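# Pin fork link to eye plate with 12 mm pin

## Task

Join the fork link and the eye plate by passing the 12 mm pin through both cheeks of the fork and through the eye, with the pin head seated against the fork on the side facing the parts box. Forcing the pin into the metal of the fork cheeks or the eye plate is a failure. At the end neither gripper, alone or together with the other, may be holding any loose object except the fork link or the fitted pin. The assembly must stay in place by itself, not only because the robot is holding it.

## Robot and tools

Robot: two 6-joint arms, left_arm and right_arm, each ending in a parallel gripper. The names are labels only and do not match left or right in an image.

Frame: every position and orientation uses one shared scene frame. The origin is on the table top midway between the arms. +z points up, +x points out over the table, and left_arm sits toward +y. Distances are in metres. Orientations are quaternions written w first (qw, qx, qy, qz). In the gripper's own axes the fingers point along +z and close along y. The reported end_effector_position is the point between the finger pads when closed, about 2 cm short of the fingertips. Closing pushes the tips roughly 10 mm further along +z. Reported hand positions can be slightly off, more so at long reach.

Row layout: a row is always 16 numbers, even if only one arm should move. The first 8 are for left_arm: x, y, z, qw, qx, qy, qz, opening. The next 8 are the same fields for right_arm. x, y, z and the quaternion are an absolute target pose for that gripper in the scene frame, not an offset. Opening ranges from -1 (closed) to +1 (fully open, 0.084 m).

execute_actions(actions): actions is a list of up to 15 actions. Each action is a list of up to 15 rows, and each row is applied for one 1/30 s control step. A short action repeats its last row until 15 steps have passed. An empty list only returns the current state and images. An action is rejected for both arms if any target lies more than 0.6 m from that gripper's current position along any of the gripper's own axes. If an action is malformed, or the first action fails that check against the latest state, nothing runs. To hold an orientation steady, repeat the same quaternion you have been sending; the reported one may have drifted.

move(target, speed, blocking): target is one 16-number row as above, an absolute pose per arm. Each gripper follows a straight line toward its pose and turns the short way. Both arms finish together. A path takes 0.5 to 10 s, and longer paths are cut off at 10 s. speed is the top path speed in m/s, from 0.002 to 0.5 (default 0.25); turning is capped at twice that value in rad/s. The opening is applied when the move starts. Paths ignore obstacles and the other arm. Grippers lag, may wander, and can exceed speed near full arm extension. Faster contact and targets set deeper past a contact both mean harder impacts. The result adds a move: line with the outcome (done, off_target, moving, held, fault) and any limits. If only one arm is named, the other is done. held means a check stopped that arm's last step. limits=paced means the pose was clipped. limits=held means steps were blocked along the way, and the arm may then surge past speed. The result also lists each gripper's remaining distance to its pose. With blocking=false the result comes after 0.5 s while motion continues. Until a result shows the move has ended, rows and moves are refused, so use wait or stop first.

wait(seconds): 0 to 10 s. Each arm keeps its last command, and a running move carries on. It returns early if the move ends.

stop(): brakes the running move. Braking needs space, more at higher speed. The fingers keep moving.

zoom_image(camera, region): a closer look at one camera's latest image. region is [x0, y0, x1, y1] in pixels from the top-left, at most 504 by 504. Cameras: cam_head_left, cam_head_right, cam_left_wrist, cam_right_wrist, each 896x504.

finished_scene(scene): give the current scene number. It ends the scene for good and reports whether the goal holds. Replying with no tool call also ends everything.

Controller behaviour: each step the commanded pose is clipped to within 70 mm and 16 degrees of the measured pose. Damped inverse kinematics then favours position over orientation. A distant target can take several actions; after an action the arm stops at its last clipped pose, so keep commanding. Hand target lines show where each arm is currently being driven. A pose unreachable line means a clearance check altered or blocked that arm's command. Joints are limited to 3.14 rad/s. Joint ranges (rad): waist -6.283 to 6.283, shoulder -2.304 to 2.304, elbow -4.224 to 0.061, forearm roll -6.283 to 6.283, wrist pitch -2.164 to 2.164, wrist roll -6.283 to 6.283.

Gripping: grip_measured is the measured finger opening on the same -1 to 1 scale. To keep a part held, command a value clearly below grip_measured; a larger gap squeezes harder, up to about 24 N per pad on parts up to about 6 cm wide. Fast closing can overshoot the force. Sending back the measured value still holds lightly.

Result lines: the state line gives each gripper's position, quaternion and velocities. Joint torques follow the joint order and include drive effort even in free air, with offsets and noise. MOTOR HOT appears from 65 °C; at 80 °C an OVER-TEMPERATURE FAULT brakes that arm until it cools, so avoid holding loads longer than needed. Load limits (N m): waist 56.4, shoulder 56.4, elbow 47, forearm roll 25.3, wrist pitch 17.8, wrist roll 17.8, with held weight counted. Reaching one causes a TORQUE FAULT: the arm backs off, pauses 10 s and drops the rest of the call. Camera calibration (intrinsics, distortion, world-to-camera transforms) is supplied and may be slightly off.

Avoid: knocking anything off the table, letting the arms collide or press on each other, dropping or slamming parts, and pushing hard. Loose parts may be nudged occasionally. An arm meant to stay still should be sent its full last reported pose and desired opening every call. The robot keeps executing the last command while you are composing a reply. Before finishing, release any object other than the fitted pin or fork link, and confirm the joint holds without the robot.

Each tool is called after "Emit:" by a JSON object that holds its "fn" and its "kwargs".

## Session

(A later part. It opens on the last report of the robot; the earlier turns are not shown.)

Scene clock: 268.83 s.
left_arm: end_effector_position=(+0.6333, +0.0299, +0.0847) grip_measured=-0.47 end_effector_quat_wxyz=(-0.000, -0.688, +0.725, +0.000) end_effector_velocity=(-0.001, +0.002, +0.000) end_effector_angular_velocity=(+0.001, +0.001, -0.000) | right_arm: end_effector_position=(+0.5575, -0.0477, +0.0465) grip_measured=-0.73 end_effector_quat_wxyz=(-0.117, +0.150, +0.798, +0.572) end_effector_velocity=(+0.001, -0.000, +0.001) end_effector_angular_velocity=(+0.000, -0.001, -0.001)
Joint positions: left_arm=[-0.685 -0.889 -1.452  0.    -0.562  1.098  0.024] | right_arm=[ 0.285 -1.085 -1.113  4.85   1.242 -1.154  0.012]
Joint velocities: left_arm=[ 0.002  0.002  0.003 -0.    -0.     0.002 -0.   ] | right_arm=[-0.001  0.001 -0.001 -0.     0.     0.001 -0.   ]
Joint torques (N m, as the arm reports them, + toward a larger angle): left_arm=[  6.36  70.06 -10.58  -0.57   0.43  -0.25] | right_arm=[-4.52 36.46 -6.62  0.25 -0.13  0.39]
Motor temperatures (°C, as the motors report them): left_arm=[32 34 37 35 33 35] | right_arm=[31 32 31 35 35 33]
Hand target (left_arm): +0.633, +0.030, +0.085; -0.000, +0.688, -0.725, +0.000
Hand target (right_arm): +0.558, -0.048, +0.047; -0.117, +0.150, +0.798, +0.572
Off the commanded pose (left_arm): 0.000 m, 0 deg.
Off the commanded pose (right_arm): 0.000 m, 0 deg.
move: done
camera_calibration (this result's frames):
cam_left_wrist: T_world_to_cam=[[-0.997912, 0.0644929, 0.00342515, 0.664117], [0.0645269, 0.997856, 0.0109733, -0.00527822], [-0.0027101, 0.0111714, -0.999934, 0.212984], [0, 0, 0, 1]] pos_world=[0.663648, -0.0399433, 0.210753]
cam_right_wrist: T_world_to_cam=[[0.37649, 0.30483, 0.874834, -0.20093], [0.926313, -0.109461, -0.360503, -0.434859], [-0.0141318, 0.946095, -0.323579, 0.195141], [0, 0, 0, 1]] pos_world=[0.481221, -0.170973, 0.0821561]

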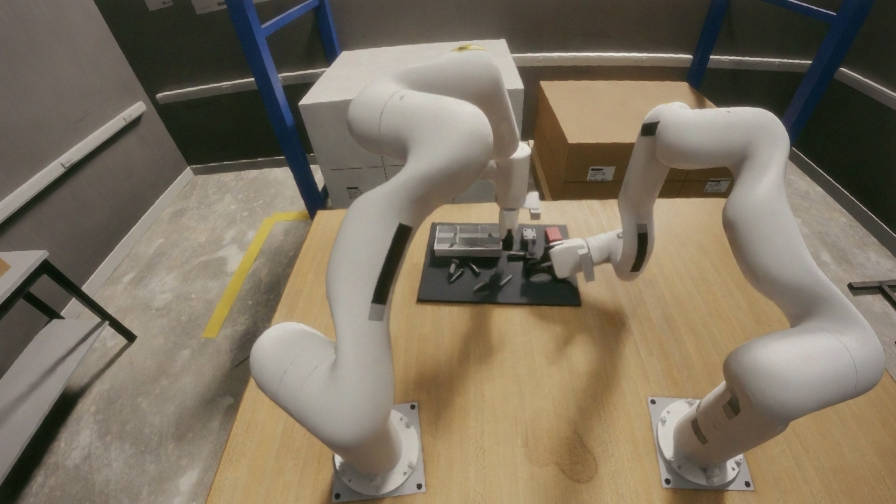

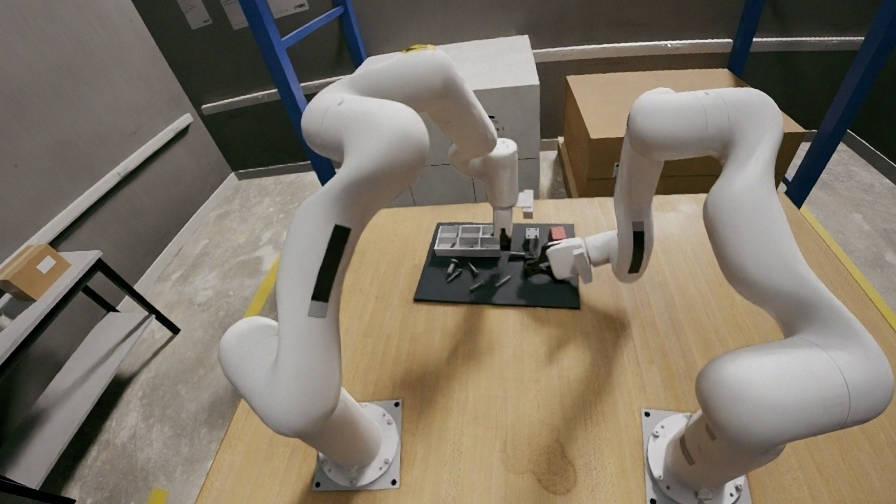

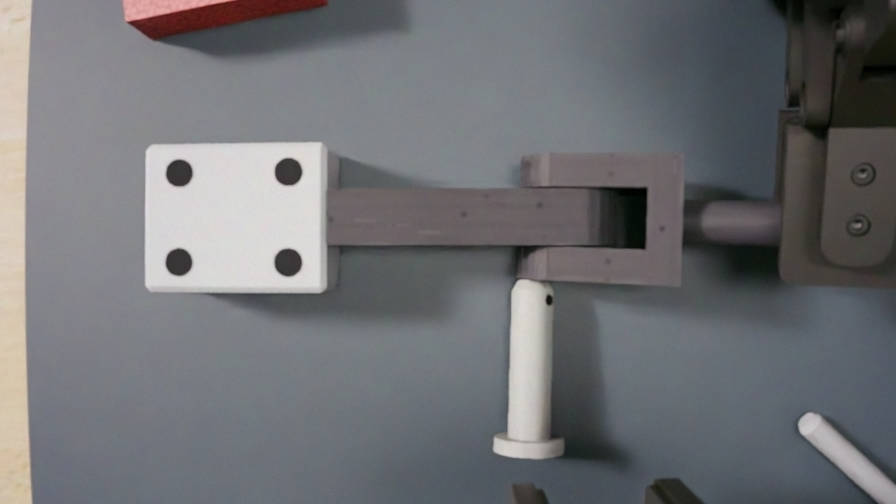

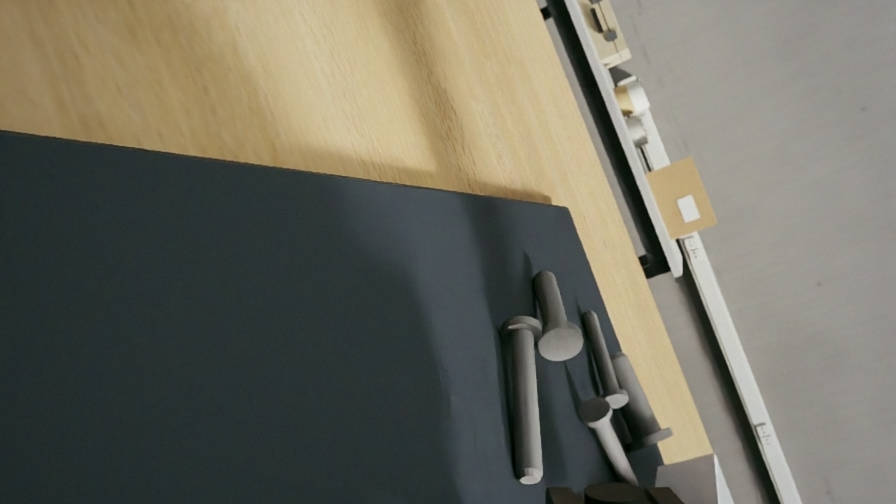

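Emit:
{"fn": "move", "kwargs": {"target": [0.6405,0.002,0.07,0,0.688,-0.725,0,-0.4,0.5575,-0.0477,0.0465,-0.1168,0.150,0.7978,0.5715,-1], "speed": 0.05}}

Emit:
{"fn": "move", "kwargs": {"target": [0.6405,0.002,0.033,0,0.688,-0.725,0,-0.4,0.5575,-0.0477,0.0465,-0.1168,0.150,0.7978,0.5715,-1], "speed": 0.03}}

Emit:
{"fn": "move", "kwargs": {"target": [0.6405,0.002,0.033,0,0.688,-0.725,0,-1,0.5575,-0.0477,0.0465,-0.1168,0.150,0.7978,0.5715,-1]}}

Emit:
{"fn": "move", "kwargs": {"target": [0.633,0.010,0.038,0,0.688,-0.725,0,-1,0.5575,-0.0477,0.0465,-0.1168,0.150,0.7978,0.5715,-1], "speed": 0.01}}

Emit:
{"fn": "move", "kwargs": {"target": [0.633,0.000,0.038,0,0.688,-0.725,0,-1,0.5575,-0.0477,0.0465,-0.1168,0.150,0.7978,0.5715,-1], "speed": 0.004}}

Scene clock: 274.07 s.
left_arm: end_effector_position=(+0.6406, +0.0022, +0.0702) grip_measured=-0.42 end_effector_quat_wxyz=(-0.000, -0.688, +0.725, -0.000) end_effector_velocity=(+0.002, -0.001, -0.000) end_effector_angular_velocity=(+0.000, -0.001, +0.002) | right_arm: end_effector_position=(+0.5575, -0.0477, +0.0465) grip_measured=-0.73 end_effector_quat_wxyz=(-0.117, +0.150, +0.798, +0.572) end_effector_velocity=(+0.000, +0.000, +0.000) end_effector_angular_velocity=(+0.000, -0.000, -0.000)
Joint positions: left_arm=[-0.715 -0.956 -1.536 -0.    -0.58   1.068  0.026] | right_arm=[ 0.285 -1.085 -1.113  4.85   1.242 -1.154  0.012]
Joint velocities: left_arm=[ 0.    -0.004 -0.006  0.001 -0.002 -0.002  0.   ] | right_arm=[ 0.    -0.    -0.001  0.     0.    -0.    -0.   ]
Joint torques (N m, as the arm reports them, + toward a larger angle): left_arm=[  6.37  72.7  -10.13  -0.36   0.34  -0.27] | right_arm=[-1.56 33.53 -8.64  1.58  0.06  0.72]
Motor temperatures (°C, as the motors report them): left_arm=[32 34 37 35 33 35] | right_arm=[31 32 31 35 35 33]
Hand target (left_arm): +0.641, +0.002, +0.070; +0.000, +0.688, -0.725, -0.000
Hand target (right_arm): +0.557, -0.048, +0.046; -0.117, +0.150, +0.798, +0.572
Off the commanded pose (left_arm): 0.000 m, 0 deg.
Off the commanded pose (right_arm): 0.000 m, 0 deg.
move: done
camera_calibration (this result's frames):
cam_left_wrist: T_world_to_cam=[[-0.997918, 0.0644086, 0.003325, 0.673294], [0.0644412, 0.997862, 0.0108611, 0.0221314], [-0.00261835, 0.0110528, -0.999935, 0.198715], [0, 0, 0, 1]] pos_world=[0.670986, -0.0676463, 0.196223]
cam_right_wrist: T_world_to_cam=[[0.37649, 0.304832, 0.874833, -0.20093], [0.926313, -0.109473, -0.3605, -0.434864], [-0.0141218, 0.946093, -0.323586, 0.19514], [0, 0, 0, 1]] pos_world=[0.481224, -0.170976, 0.0821561]

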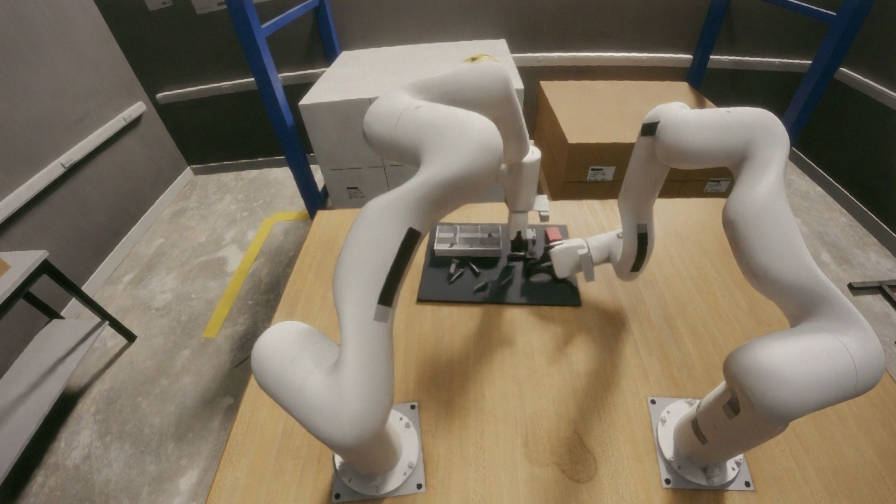

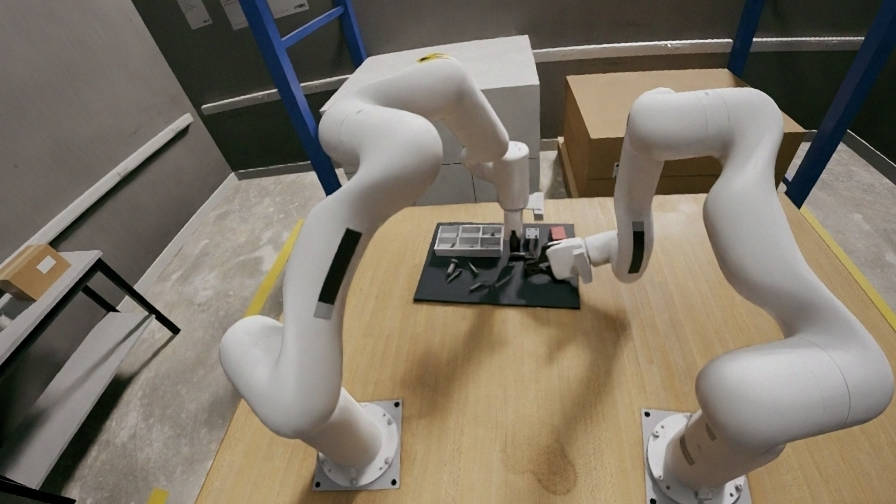

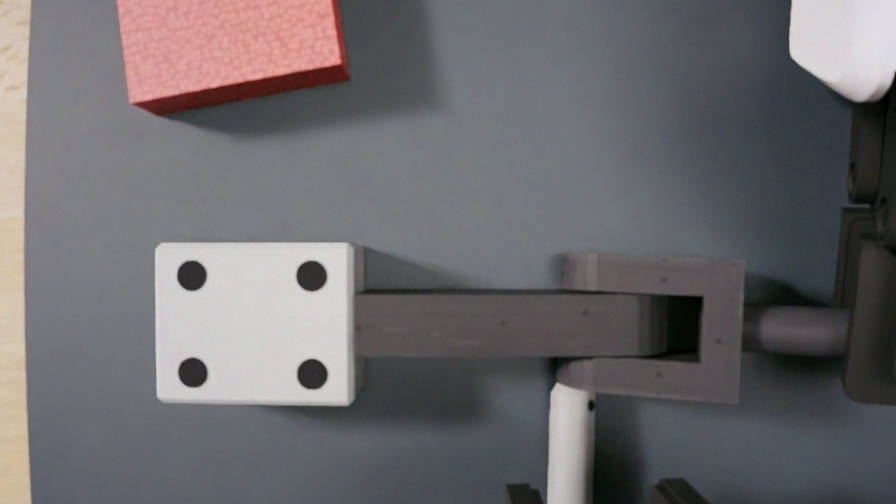

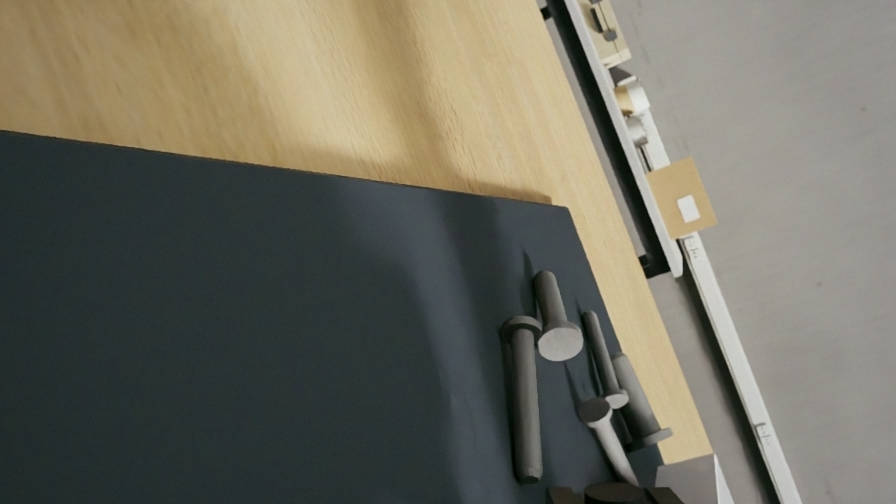

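Scene clock: 275.63 s.
left_arm: end_effector_position=(+0.6406, +0.0020, +0.0332) grip_measured=-0.42 end_effector_quat_wxyz=(+0.000, -0.688, +0.725, -0.000) end_effector_velocity=(+0.000, -0.001, -0.001) end_effector_angular_velocity=(-0.001, -0.001, -0.000) | right_arm: end_effector_position=(+0.5575, -0.0477, +0.0465) grip_measured=-0.73 end_effector_quat_wxyz=(-0.117, +0.150, +0.798, +0.572) end_effector_velocity=(-0.000, -0.000, -0.000) end_effector_angular_velocity=(+0.000, -0.001, +0.002)
Joint positions: left_arm=[-0.715 -1.019 -1.551  0.    -0.532  1.067  0.026] | right_arm=[ 0.285 -1.085 -1.113  4.85   1.242 -1.154  0.012]
Joint velocities: left_arm=[-0.001 -0.002 -0.002 -0.     0.002 -0.    -0.   ] | right_arm=[-0.001 -0.001 -0.001 -0.003  0.    -0.001  0.   ]
Joint torques (N m, as the arm reports them, + toward a larger angle): left_arm=[ 6.43 72.52 -9.78 -0.33  0.42 -0.34] | right_arm=[-2.67 36.52 -8.11  0.73  0.06  0.65]
Motor temperatures (°C, as the motors report them): left_arm=[32 34 37 35 33 35] | right_arm=[31 32 31 35 35 33]
Hand target (left_arm): +0.641, +0.002, +0.033; -0.000, +0.688, -0.725, -0.000
Hand target (right_arm): +0.557, -0.048, +0.047; -0.117, +0.150, +0.798, +0.572
Off the commanded pose (left_arm): 0.000 m, 0 deg.
Off the commanded pose (right_arm): 0.000 m, 0 deg.
move: done
camera_calibration (this result's frames):
cam_left_wrist: T_world_to_cam=[[-0.997921, 0.0643731, 0.00322914, 0.673434], [0.0644049, 0.997863, 0.0109839, 0.0227507], [-0.00251517, 0.0111691, -0.999934, 0.161711], [0, 0, 0, 1]] pos_world=[0.670975, -0.0678593, 0.159276]
cam_right_wrist: T_world_to_cam=[[0.376491, 0.304833, 0.874833, -0.20093], [0.926313, -0.109473, -0.3605, -0.434864], [-0.0141218, 0.946093, -0.323586, 0.19514], [0, 0, 0, 1]] pos_world=[0.481224, -0.170976, 0.082156]

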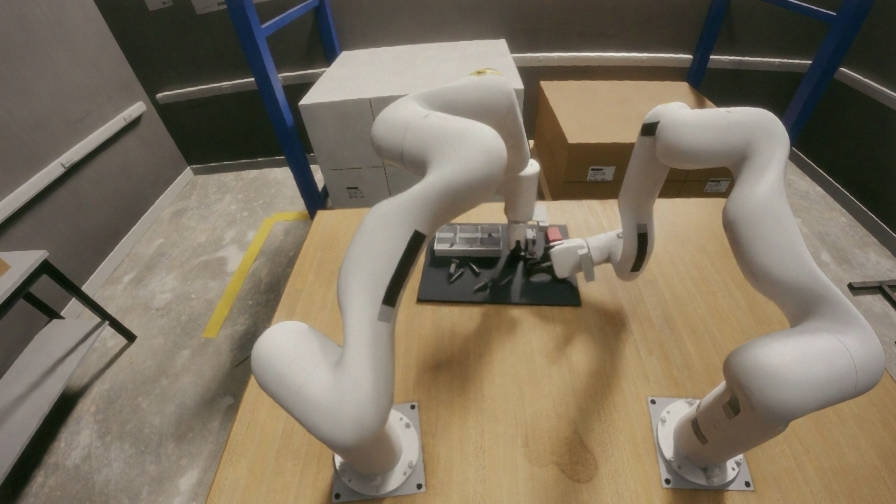

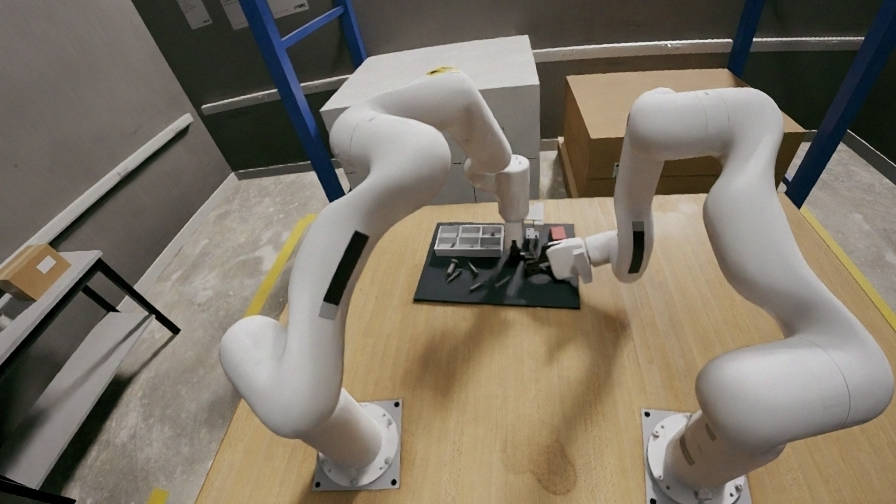

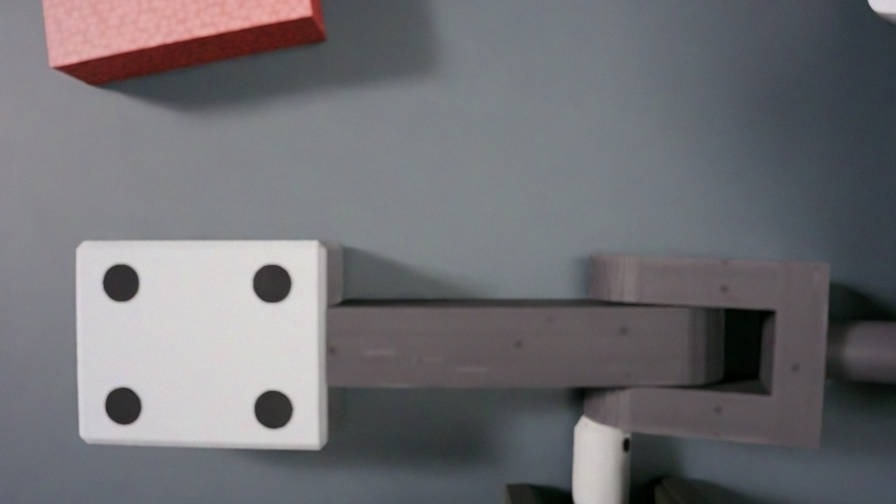

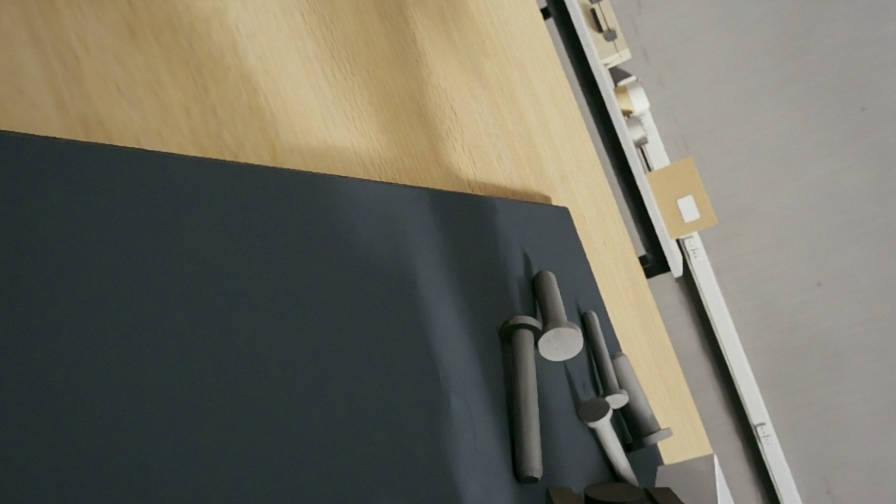

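Scene clock: 276.33 s.
left_arm: end_effector_position=(+0.6405, +0.0020, +0.0330) grip_measured=-0.59 end_effector_quat_wxyz=(+0.000, -0.688, +0.725, -0.000) end_effector_velocity=(+0.000, +0.000, -0.000) end_effector_angular_velocity=(-0.001, -0.000, +0.002) | right_arm: end_effector_position=(+0.5575, -0.0477, +0.0465) grip_measured=-0.73 end_effector_quat_wxyz=(-0.117, +0.150, +0.798, +0.572) end_effector_velocity=(-0.000, +0.001, +0.000) end_effector_angular_velocity=(+0.000, -0.001, +0.002)
Joint positions: left_arm=[-0.715 -1.019 -1.551  0.    -0.532  1.067  0.018] | right_arm=[ 0.285 -1.085 -1.113  4.85   1.242 -1.154  0.012]
Joint velocities: left_arm=[ 0.001  0.     0.    -0.001  0.001 -0.     0.   ] | right_arm=[ 0.002  0.001 -0.    -0.    -0.     0.    -0.   ]
Joint torques (N m, as the arm reports them, + toward a larger angle): left_arm=[ 6.1  73.5  -9.71 -0.6   0.41 -0.2 ] | right_arm=[-4.99 34.2  -7.06  0.06  0.16  0.36]
Motor temperatures (°C, as the motors report them): left_arm=[32 34 37 35 33 35] | right_arm=[31 32 31 35 35 33]
Hand target (left_arm): +0.641, +0.002, +0.033; -0.000, +0.688, -0.725, -0.000
Hand target (right_arm): +0.557, -0.048, +0.047; -0.117, +0.150, +0.798, +0.572
Off the commanded pose (left_arm): 0.000 m, 0 deg.
Off the commanded pose (right_arm): 0.000 m, 0 deg.
move: done
camera_calibration (this result's frames):
cam_left_wrist: T_world_to_cam=[[-0.997917, 0.0644279, 0.00328001, 0.67337], [0.0644601, 0.997861, 0.0109101, 0.0227099], [-0.00257008, 0.0110988, -0.999935, 0.16155], [0, 0, 0, 1]] pos_world=[0.670919, -0.0678381, 0.159083]
cam_right_wrist: T_world_to_cam=[[0.376491, 0.304833, 0.874832, -0.20093], [0.926313, -0.109473, -0.3605, -0.434864], [-0.0141215, 0.946093, -0.323586, 0.19514], [0, 0, 0, 1]] pos_world=[0.481224, -0.170976, 0.082156]

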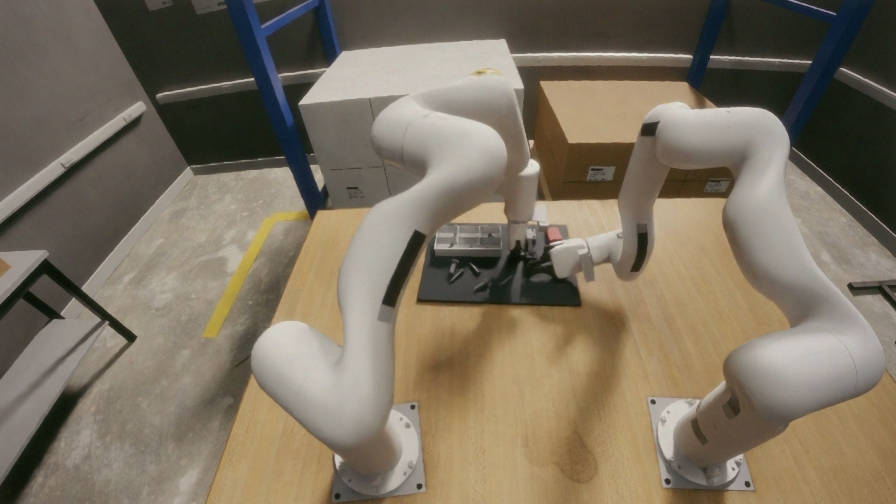

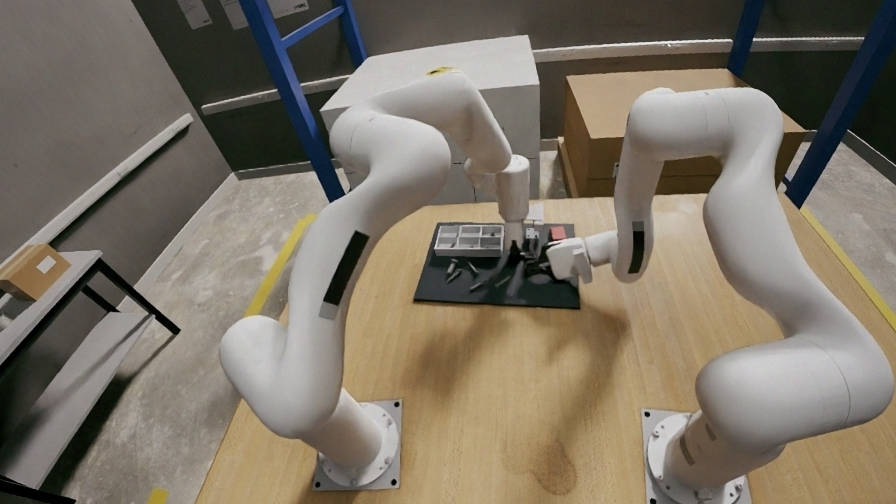

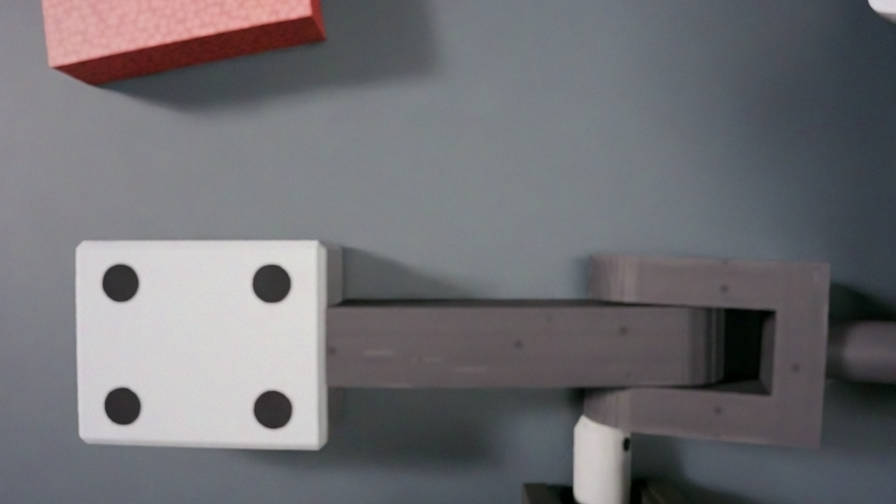

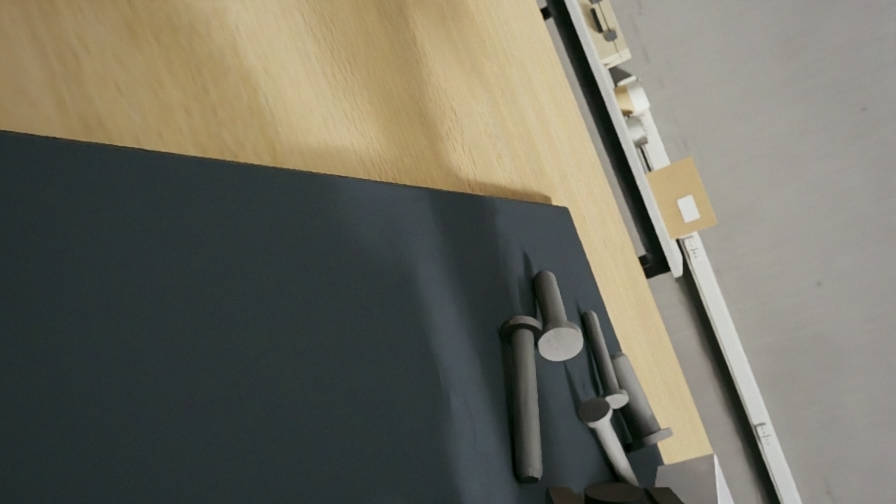

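Scene clock: 277.77 s.
left_arm: end_effector_position=(+0.6331, +0.0099, +0.0379) grip_measured=-0.59 end_effector_quat_wxyz=(+0.000, -0.688, +0.725, +0.000) end_effector_velocity=(-0.001, +0.003, +0.000) end_effector_angular_velocity=(+0.001, +0.000, +0.001) | right_arm: end_effector_position=(+0.5575, -0.0477, +0.0465) grip_measured=-0.73 end_effector_quat_wxyz=(-0.117, +0.150, +0.798, +0.572) end_effector_velocity=(+0.001, -0.000, +0.000) end_effector_angular_velocity=(+0.000, -0.001, -0.001)
Joint positions: left_arm=[-0.711 -0.989 -1.507  0.    -0.518  1.071  0.018] | right_arm=[ 0.285 -1.085 -1.113  4.85   1.242 -1.154  0.012]
Joint velocities: left_arm=[0.002 0.004 0.007 0.001 0.002 0.001 0.   ] | right_arm=[-0.001  0.    -0.001  0.     0.     0.     0.   ]
Joint torques (N m, as the arm reports them, + toward a larger angle): left_arm=[ 7.   70.97 -9.78 -0.6   0.45 -0.24] | right_arm=[-1.72 33.56 -6.51  0.54 -0.02  0.4 ]
Motor temperatures (°C, as the motors report them): left_arm=[32 34 37 35 33 35] | right_arm=[31 32 31 35 35 33]
Hand target (left_arm): +0.633, +0.010, +0.038; -0.000, +0.688, -0.725, -0.000
Hand target (right_arm): +0.557, -0.048, +0.047; -0.117, +0.150, +0.798, +0.572
Off the commanded pose (left_arm): 0.000 m, 0 deg.
Off the commanded pose (right_arm): 0.000 m, 0 deg.
move: done
camera_calibration (this result's frames):
cam_left_wrist: T_world_to_cam=[[-0.997918, 0.0644088, 0.00335086, 0.665399], [0.064442, 0.997861, 0.0109793, 0.0152637], [-0.00263653, 0.0111724, -0.999934, 0.166364], [0, 0, 0, 1]] pos_world=[0.663469, -0.0599473, 0.163956]
cam_right_wrist: T_world_to_cam=[[0.376491, 0.304833, 0.874832, -0.20093], [0.926313, -0.109473, -0.3605, -0.434864], [-0.0141216, 0.946093, -0.323586, 0.19514], [0, 0, 0, 1]] pos_world=[0.481224, -0.170976, 0.082156]

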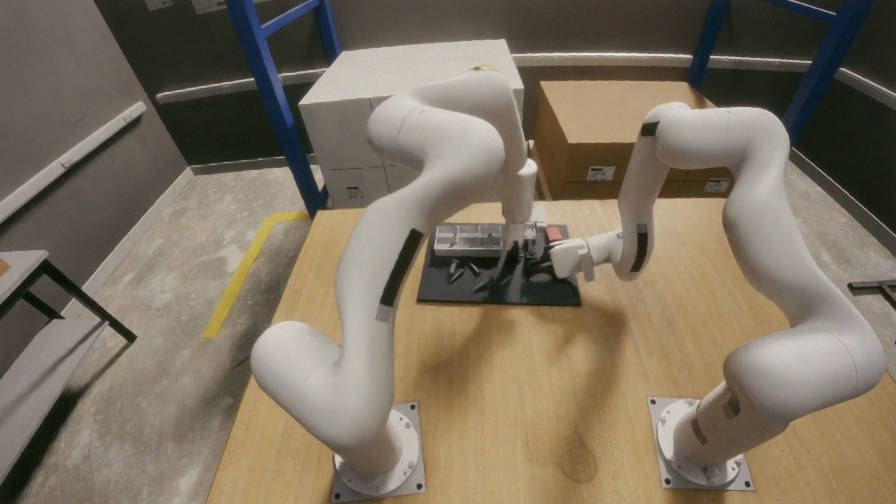

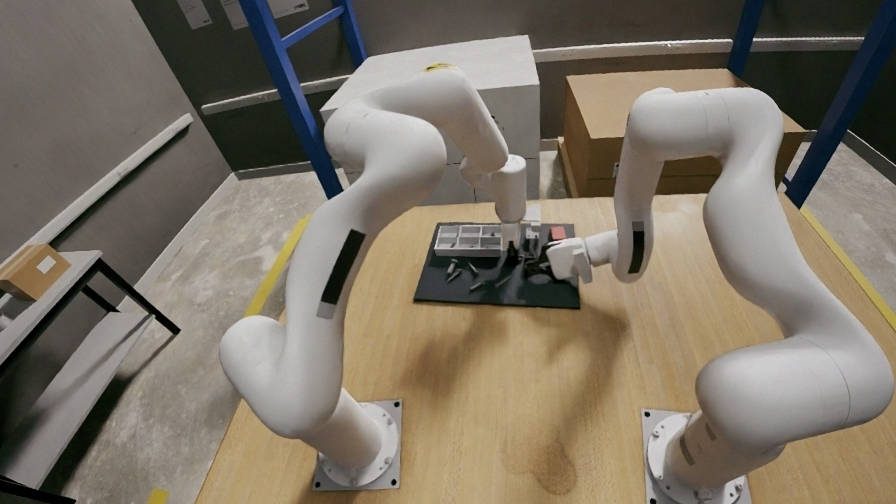

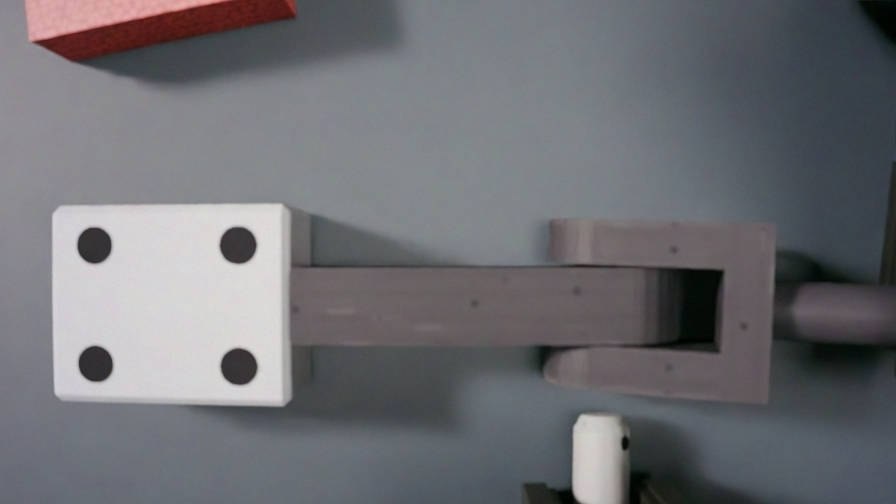

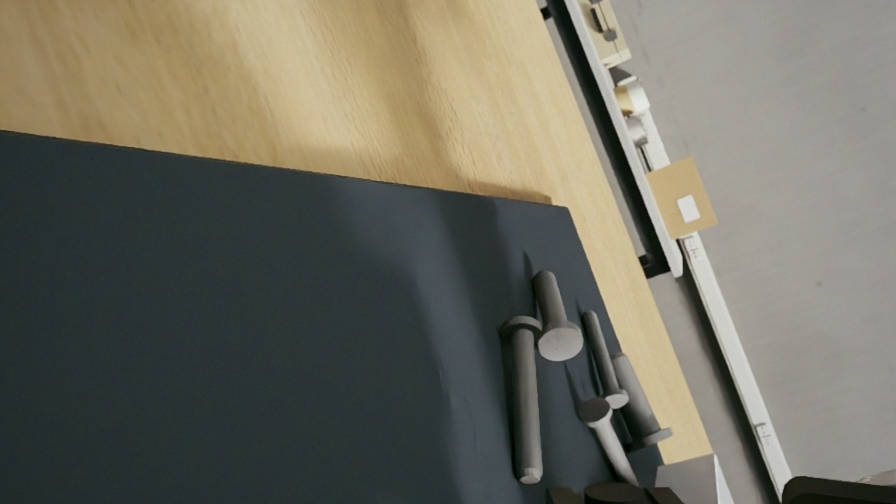

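Scene clock: 280.47 s.
left_arm: end_effector_position=(+0.6330, +0.0003, +0.0380) grip_measured=-0.59 end_effector_quat_wxyz=(-0.000, -0.688, +0.725, +0.000) end_effector_velocity=(-0.000, -0.001, +0.000) end_effector_angular_velocity=(+0.001, +0.000, -0.001) | right_arm: end_effector_position=(+0.5575, -0.0477, +0.0465) grip_measured=-0.73 end_effector_quat_wxyz=(-0.117, +0.150, +0.798, +0.572) end_effector_velocity=(-0.001, -0.000, -0.001) end_effector_angular_velocity=(-0.000, +0.002, +0.001)
Joint positions: left_arm=[-0.723 -0.999 -1.527  0.    -0.528  1.059  0.018] | right_arm=[ 0.285 -1.085 -1.113  4.85   1.242 -1.154  0.012]
Joint velocities: left_arm=[-0.001 -0.    -0.001  0.001 -0.002 -0.001 -0.   ] | right_arm=[ 0.    -0.001  0.002 -0.001  0.    -0.     0.   ]
Joint torques (N m, as the arm reports them, + toward a larger angle): left_arm=[  3.22  72.77 -10.48  -1.23   0.66  -0.22] | right_arm=[-4.01 35.7  -7.36  0.93 -0.12  0.65]
Motor temperatures (°C, as the motors report them): left_arm=[32 34 37 35 33 35] | right_arm=[31 32 31 35 35 33]
Hand target (left_arm): +0.633, -0.000, +0.038; +0.000, +0.688, -0.725, -0.000
Hand target (right_arm): +0.558, -0.048, +0.047; -0.117, +0.150, +0.798, +0.572
Off the commanded pose (left_arm): 0.000 m, 0 deg.
Off the commanded pose (right_arm): 0.000 m, 0 deg.
move: done
camera_calibration (this result's frames):
cam_left_wrist: T_world_to_cam=[[-0.997921, 0.064337, 0.00371466, 0.665939], [0.0643749, 0.997863, 0.0111865, 0.0248926], [-0.00298702, 0.0114024, -0.999931, 0.166751], [0, 0, 0, 1]] pos_world=[0.66345, -0.0695853, 0.163988]
cam_right_wrist: T_world_to_cam=[[0.376447, 0.304755, 0.874878, -0.200954], [0.92633, -0.109416, -0.360472, -0.434868], [-0.0141299, 0.946125, -0.323493, 0.195134], [0, 0, 0, 1]] pos_world=[0.481237, -0.170961, 0.0821776]

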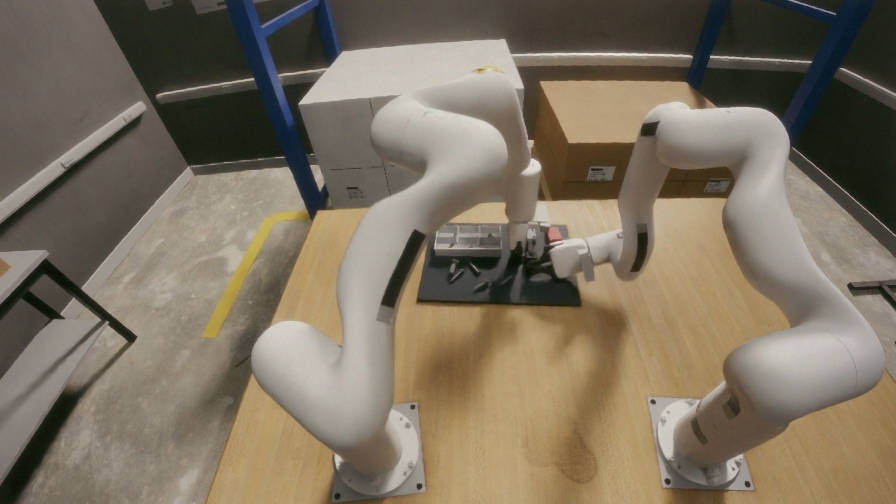

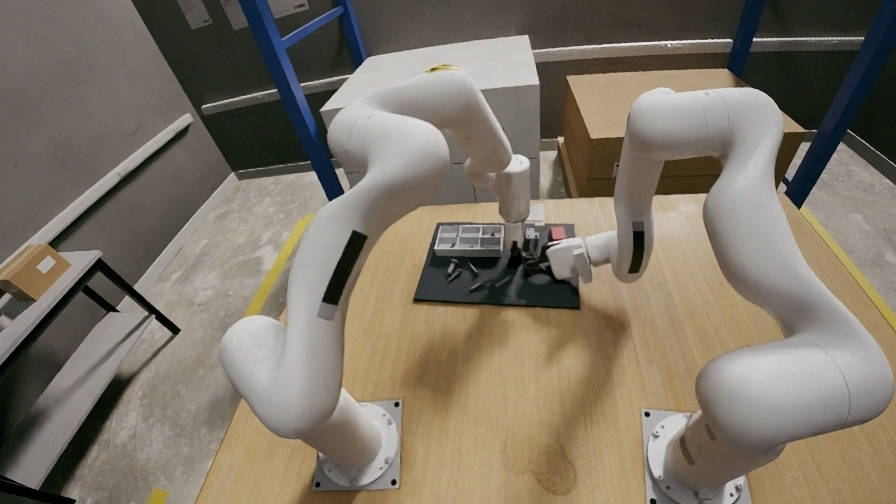

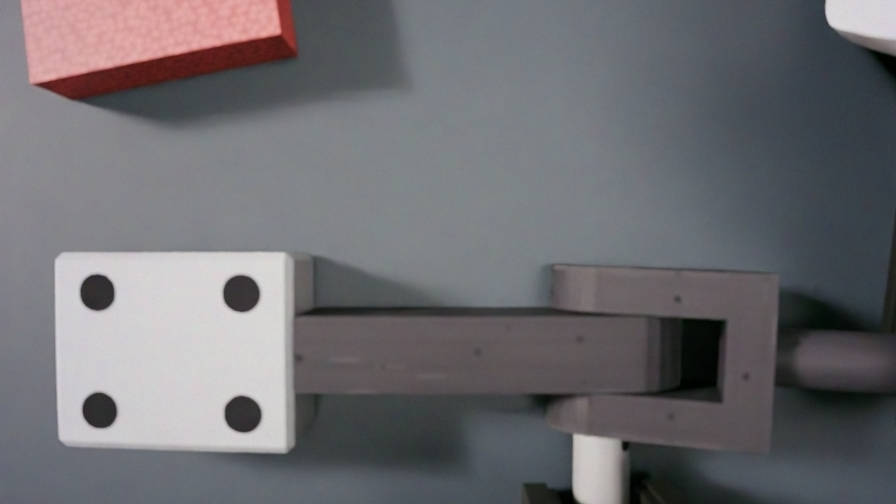

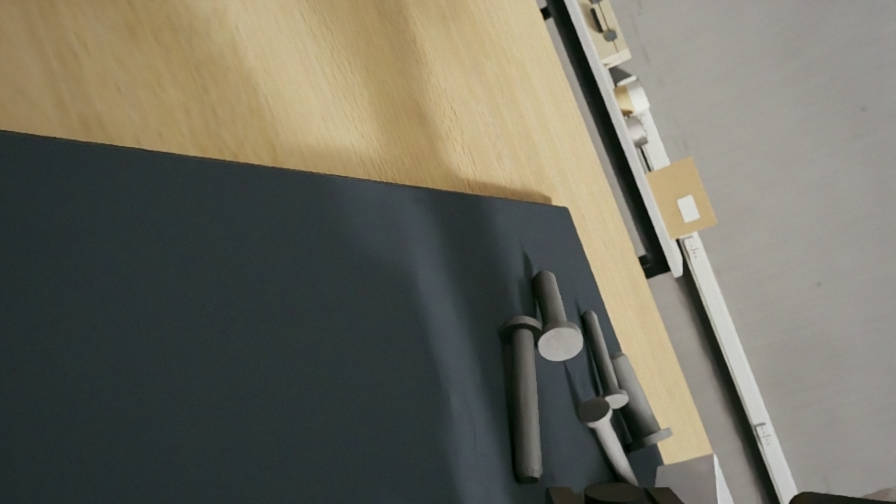

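Emit:
{"fn": "move", "kwargs": {"target": [0.633,-0.006,0.038,0,0.688,-0.725,0,-1,0.5575,-0.0477,0.0465,-0.1168,0.150,0.7978,0.5715,-1], "speed": 0.004}}

Scene clock: 283.67 s.
left_arm: end_effector_position=(+0.6327, -0.0056, +0.0379) grip_measured=-0.74 end_effector_quat_wxyz=(-0.000, -0.688, +0.725, +0.001) end_effector_velocity=(-0.000, -0.000, -0.001) end_effector_angular_velocity=(+0.001, +0.002, +0.001) | right_arm: end_effector_position=(+0.5575, -0.0477, +0.0465) grip_measured=-0.73 end_effector_quat_wxyz=(-0.117, +0.150, +0.798, +0.572) end_effector_velocity=(+0.000, -0.001, -0.000) end_effector_angular_velocity=(-0.000, +0.001, -0.001)
Joint positions: left_arm=[-0.731 -1.006 -1.54   0.    -0.535  1.052  0.011] | right_arm=[ 0.285 -1.085 -1.113  4.85   1.242 -1.154  0.012]
Joint velocities: left_arm=[-0.001 -0.002 -0.002 -0.001 -0.001 -0.001  0.   ] | right_arm=[-0.001  0.     0.    -0.    -0.     0.    -0.   ]
Joint torques (N m, as the arm reports them, + toward a larger angle): left_arm=[  3.39  74.95 -11.59  -1.07   1.29  -0.27] | right_arm=[-1.99 33.9  -7.21 -0.53  0.06  0.46]
Motor temperatures (°C, as the motors report them): left_arm=[32 34 37 35 33 35] | right_arm=[31 32 31 35 35 33]
Hand target (left_arm): +0.633, -0.006, +0.038; +0.000, +0.688, -0.725, -0.000
Hand target (right_arm): +0.557, -0.048, +0.047; -0.117, +0.150, +0.798, +0.572
Off the commanded pose (left_arm): 0.001 m, 0 deg.
Off the commanded pose (right_arm): 0.000 m, 0 deg.
move: done
camera_calibration (this result's frames):
cam_left_wrist: T_world_to_cam=[[-0.997914, 0.0643928, 0.0045445, 0.665994], [0.0644419, 0.997853, 0.0116518, 0.0306943], [-0.00378446, 0.0119203, -0.999922, 0.167199], [0, 0, 0, 1]] pos_world=[0.66326, -0.0755067, 0.163802]
cam_right_wrist: T_world_to_cam=[[0.376486, 0.304858, 0.874826, -0.20092], [0.926314, -0.109475, -0.360495, -0.434866], [-0.0141286, 0.946085, -0.32361, 0.195136], [0, 0, 0, 1]] pos_world=[0.481223, -0.17097, 0.0821509]

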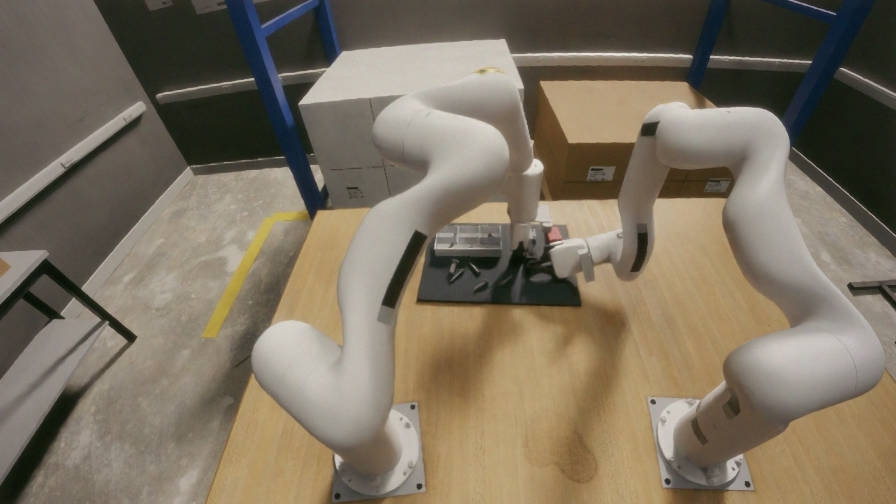

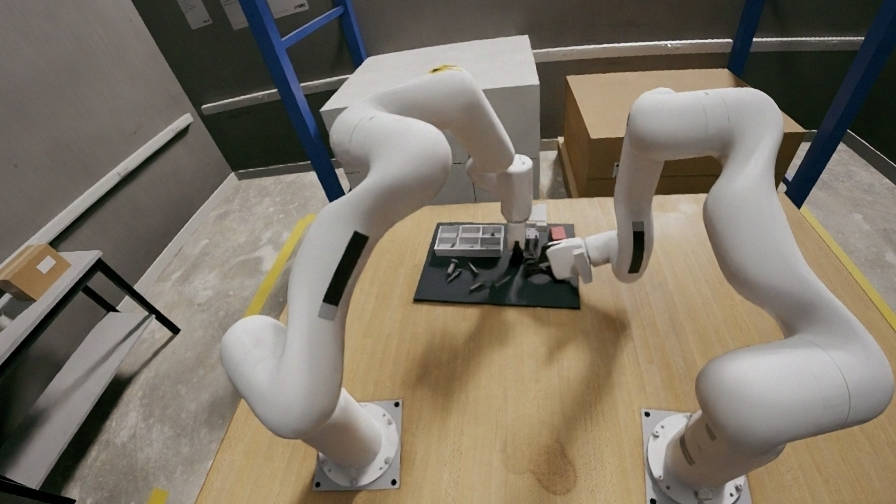

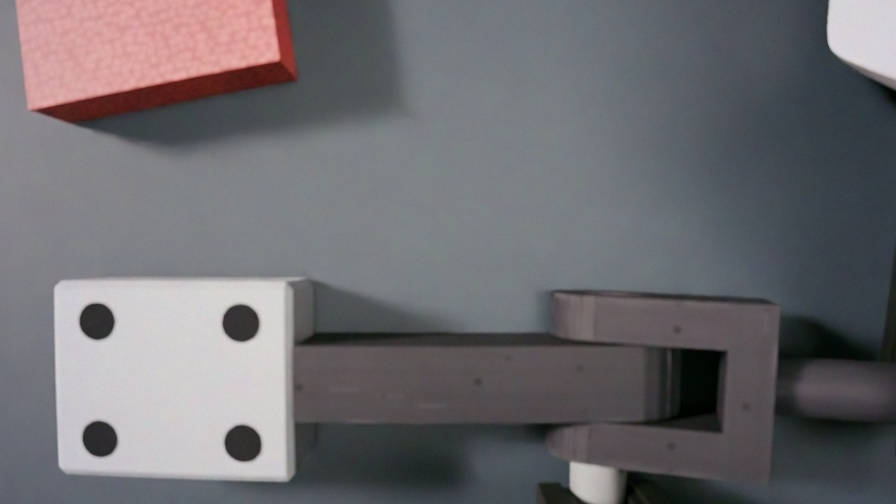

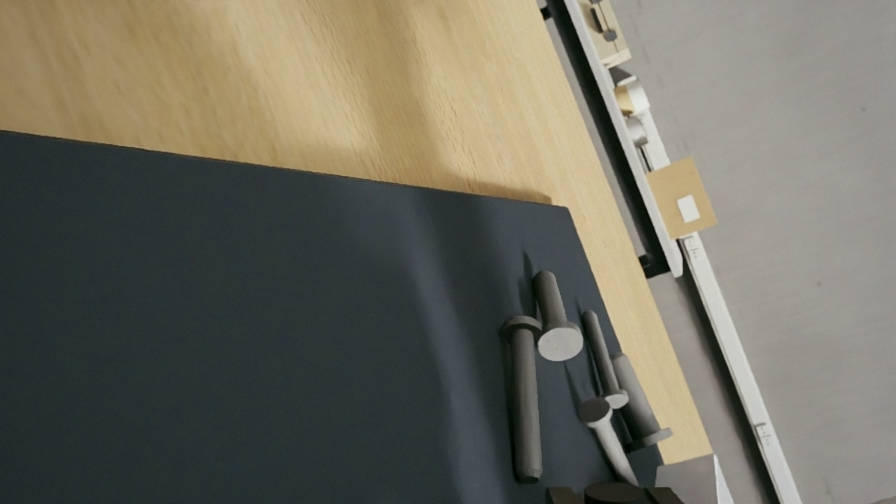

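Emit:
{"fn": "zoom_image", "kwargs": {"camera": "cam_left_wrist", "region": [500,260,820,504]}}

Region (500, 260, 820, 504) of cam_left_wrist's 896x504 image, scaled by 1.575, with more detail than that image has; it fills the top 384 rows of this view, and the rest is white.

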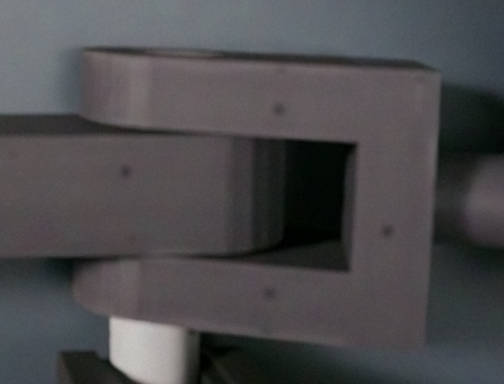

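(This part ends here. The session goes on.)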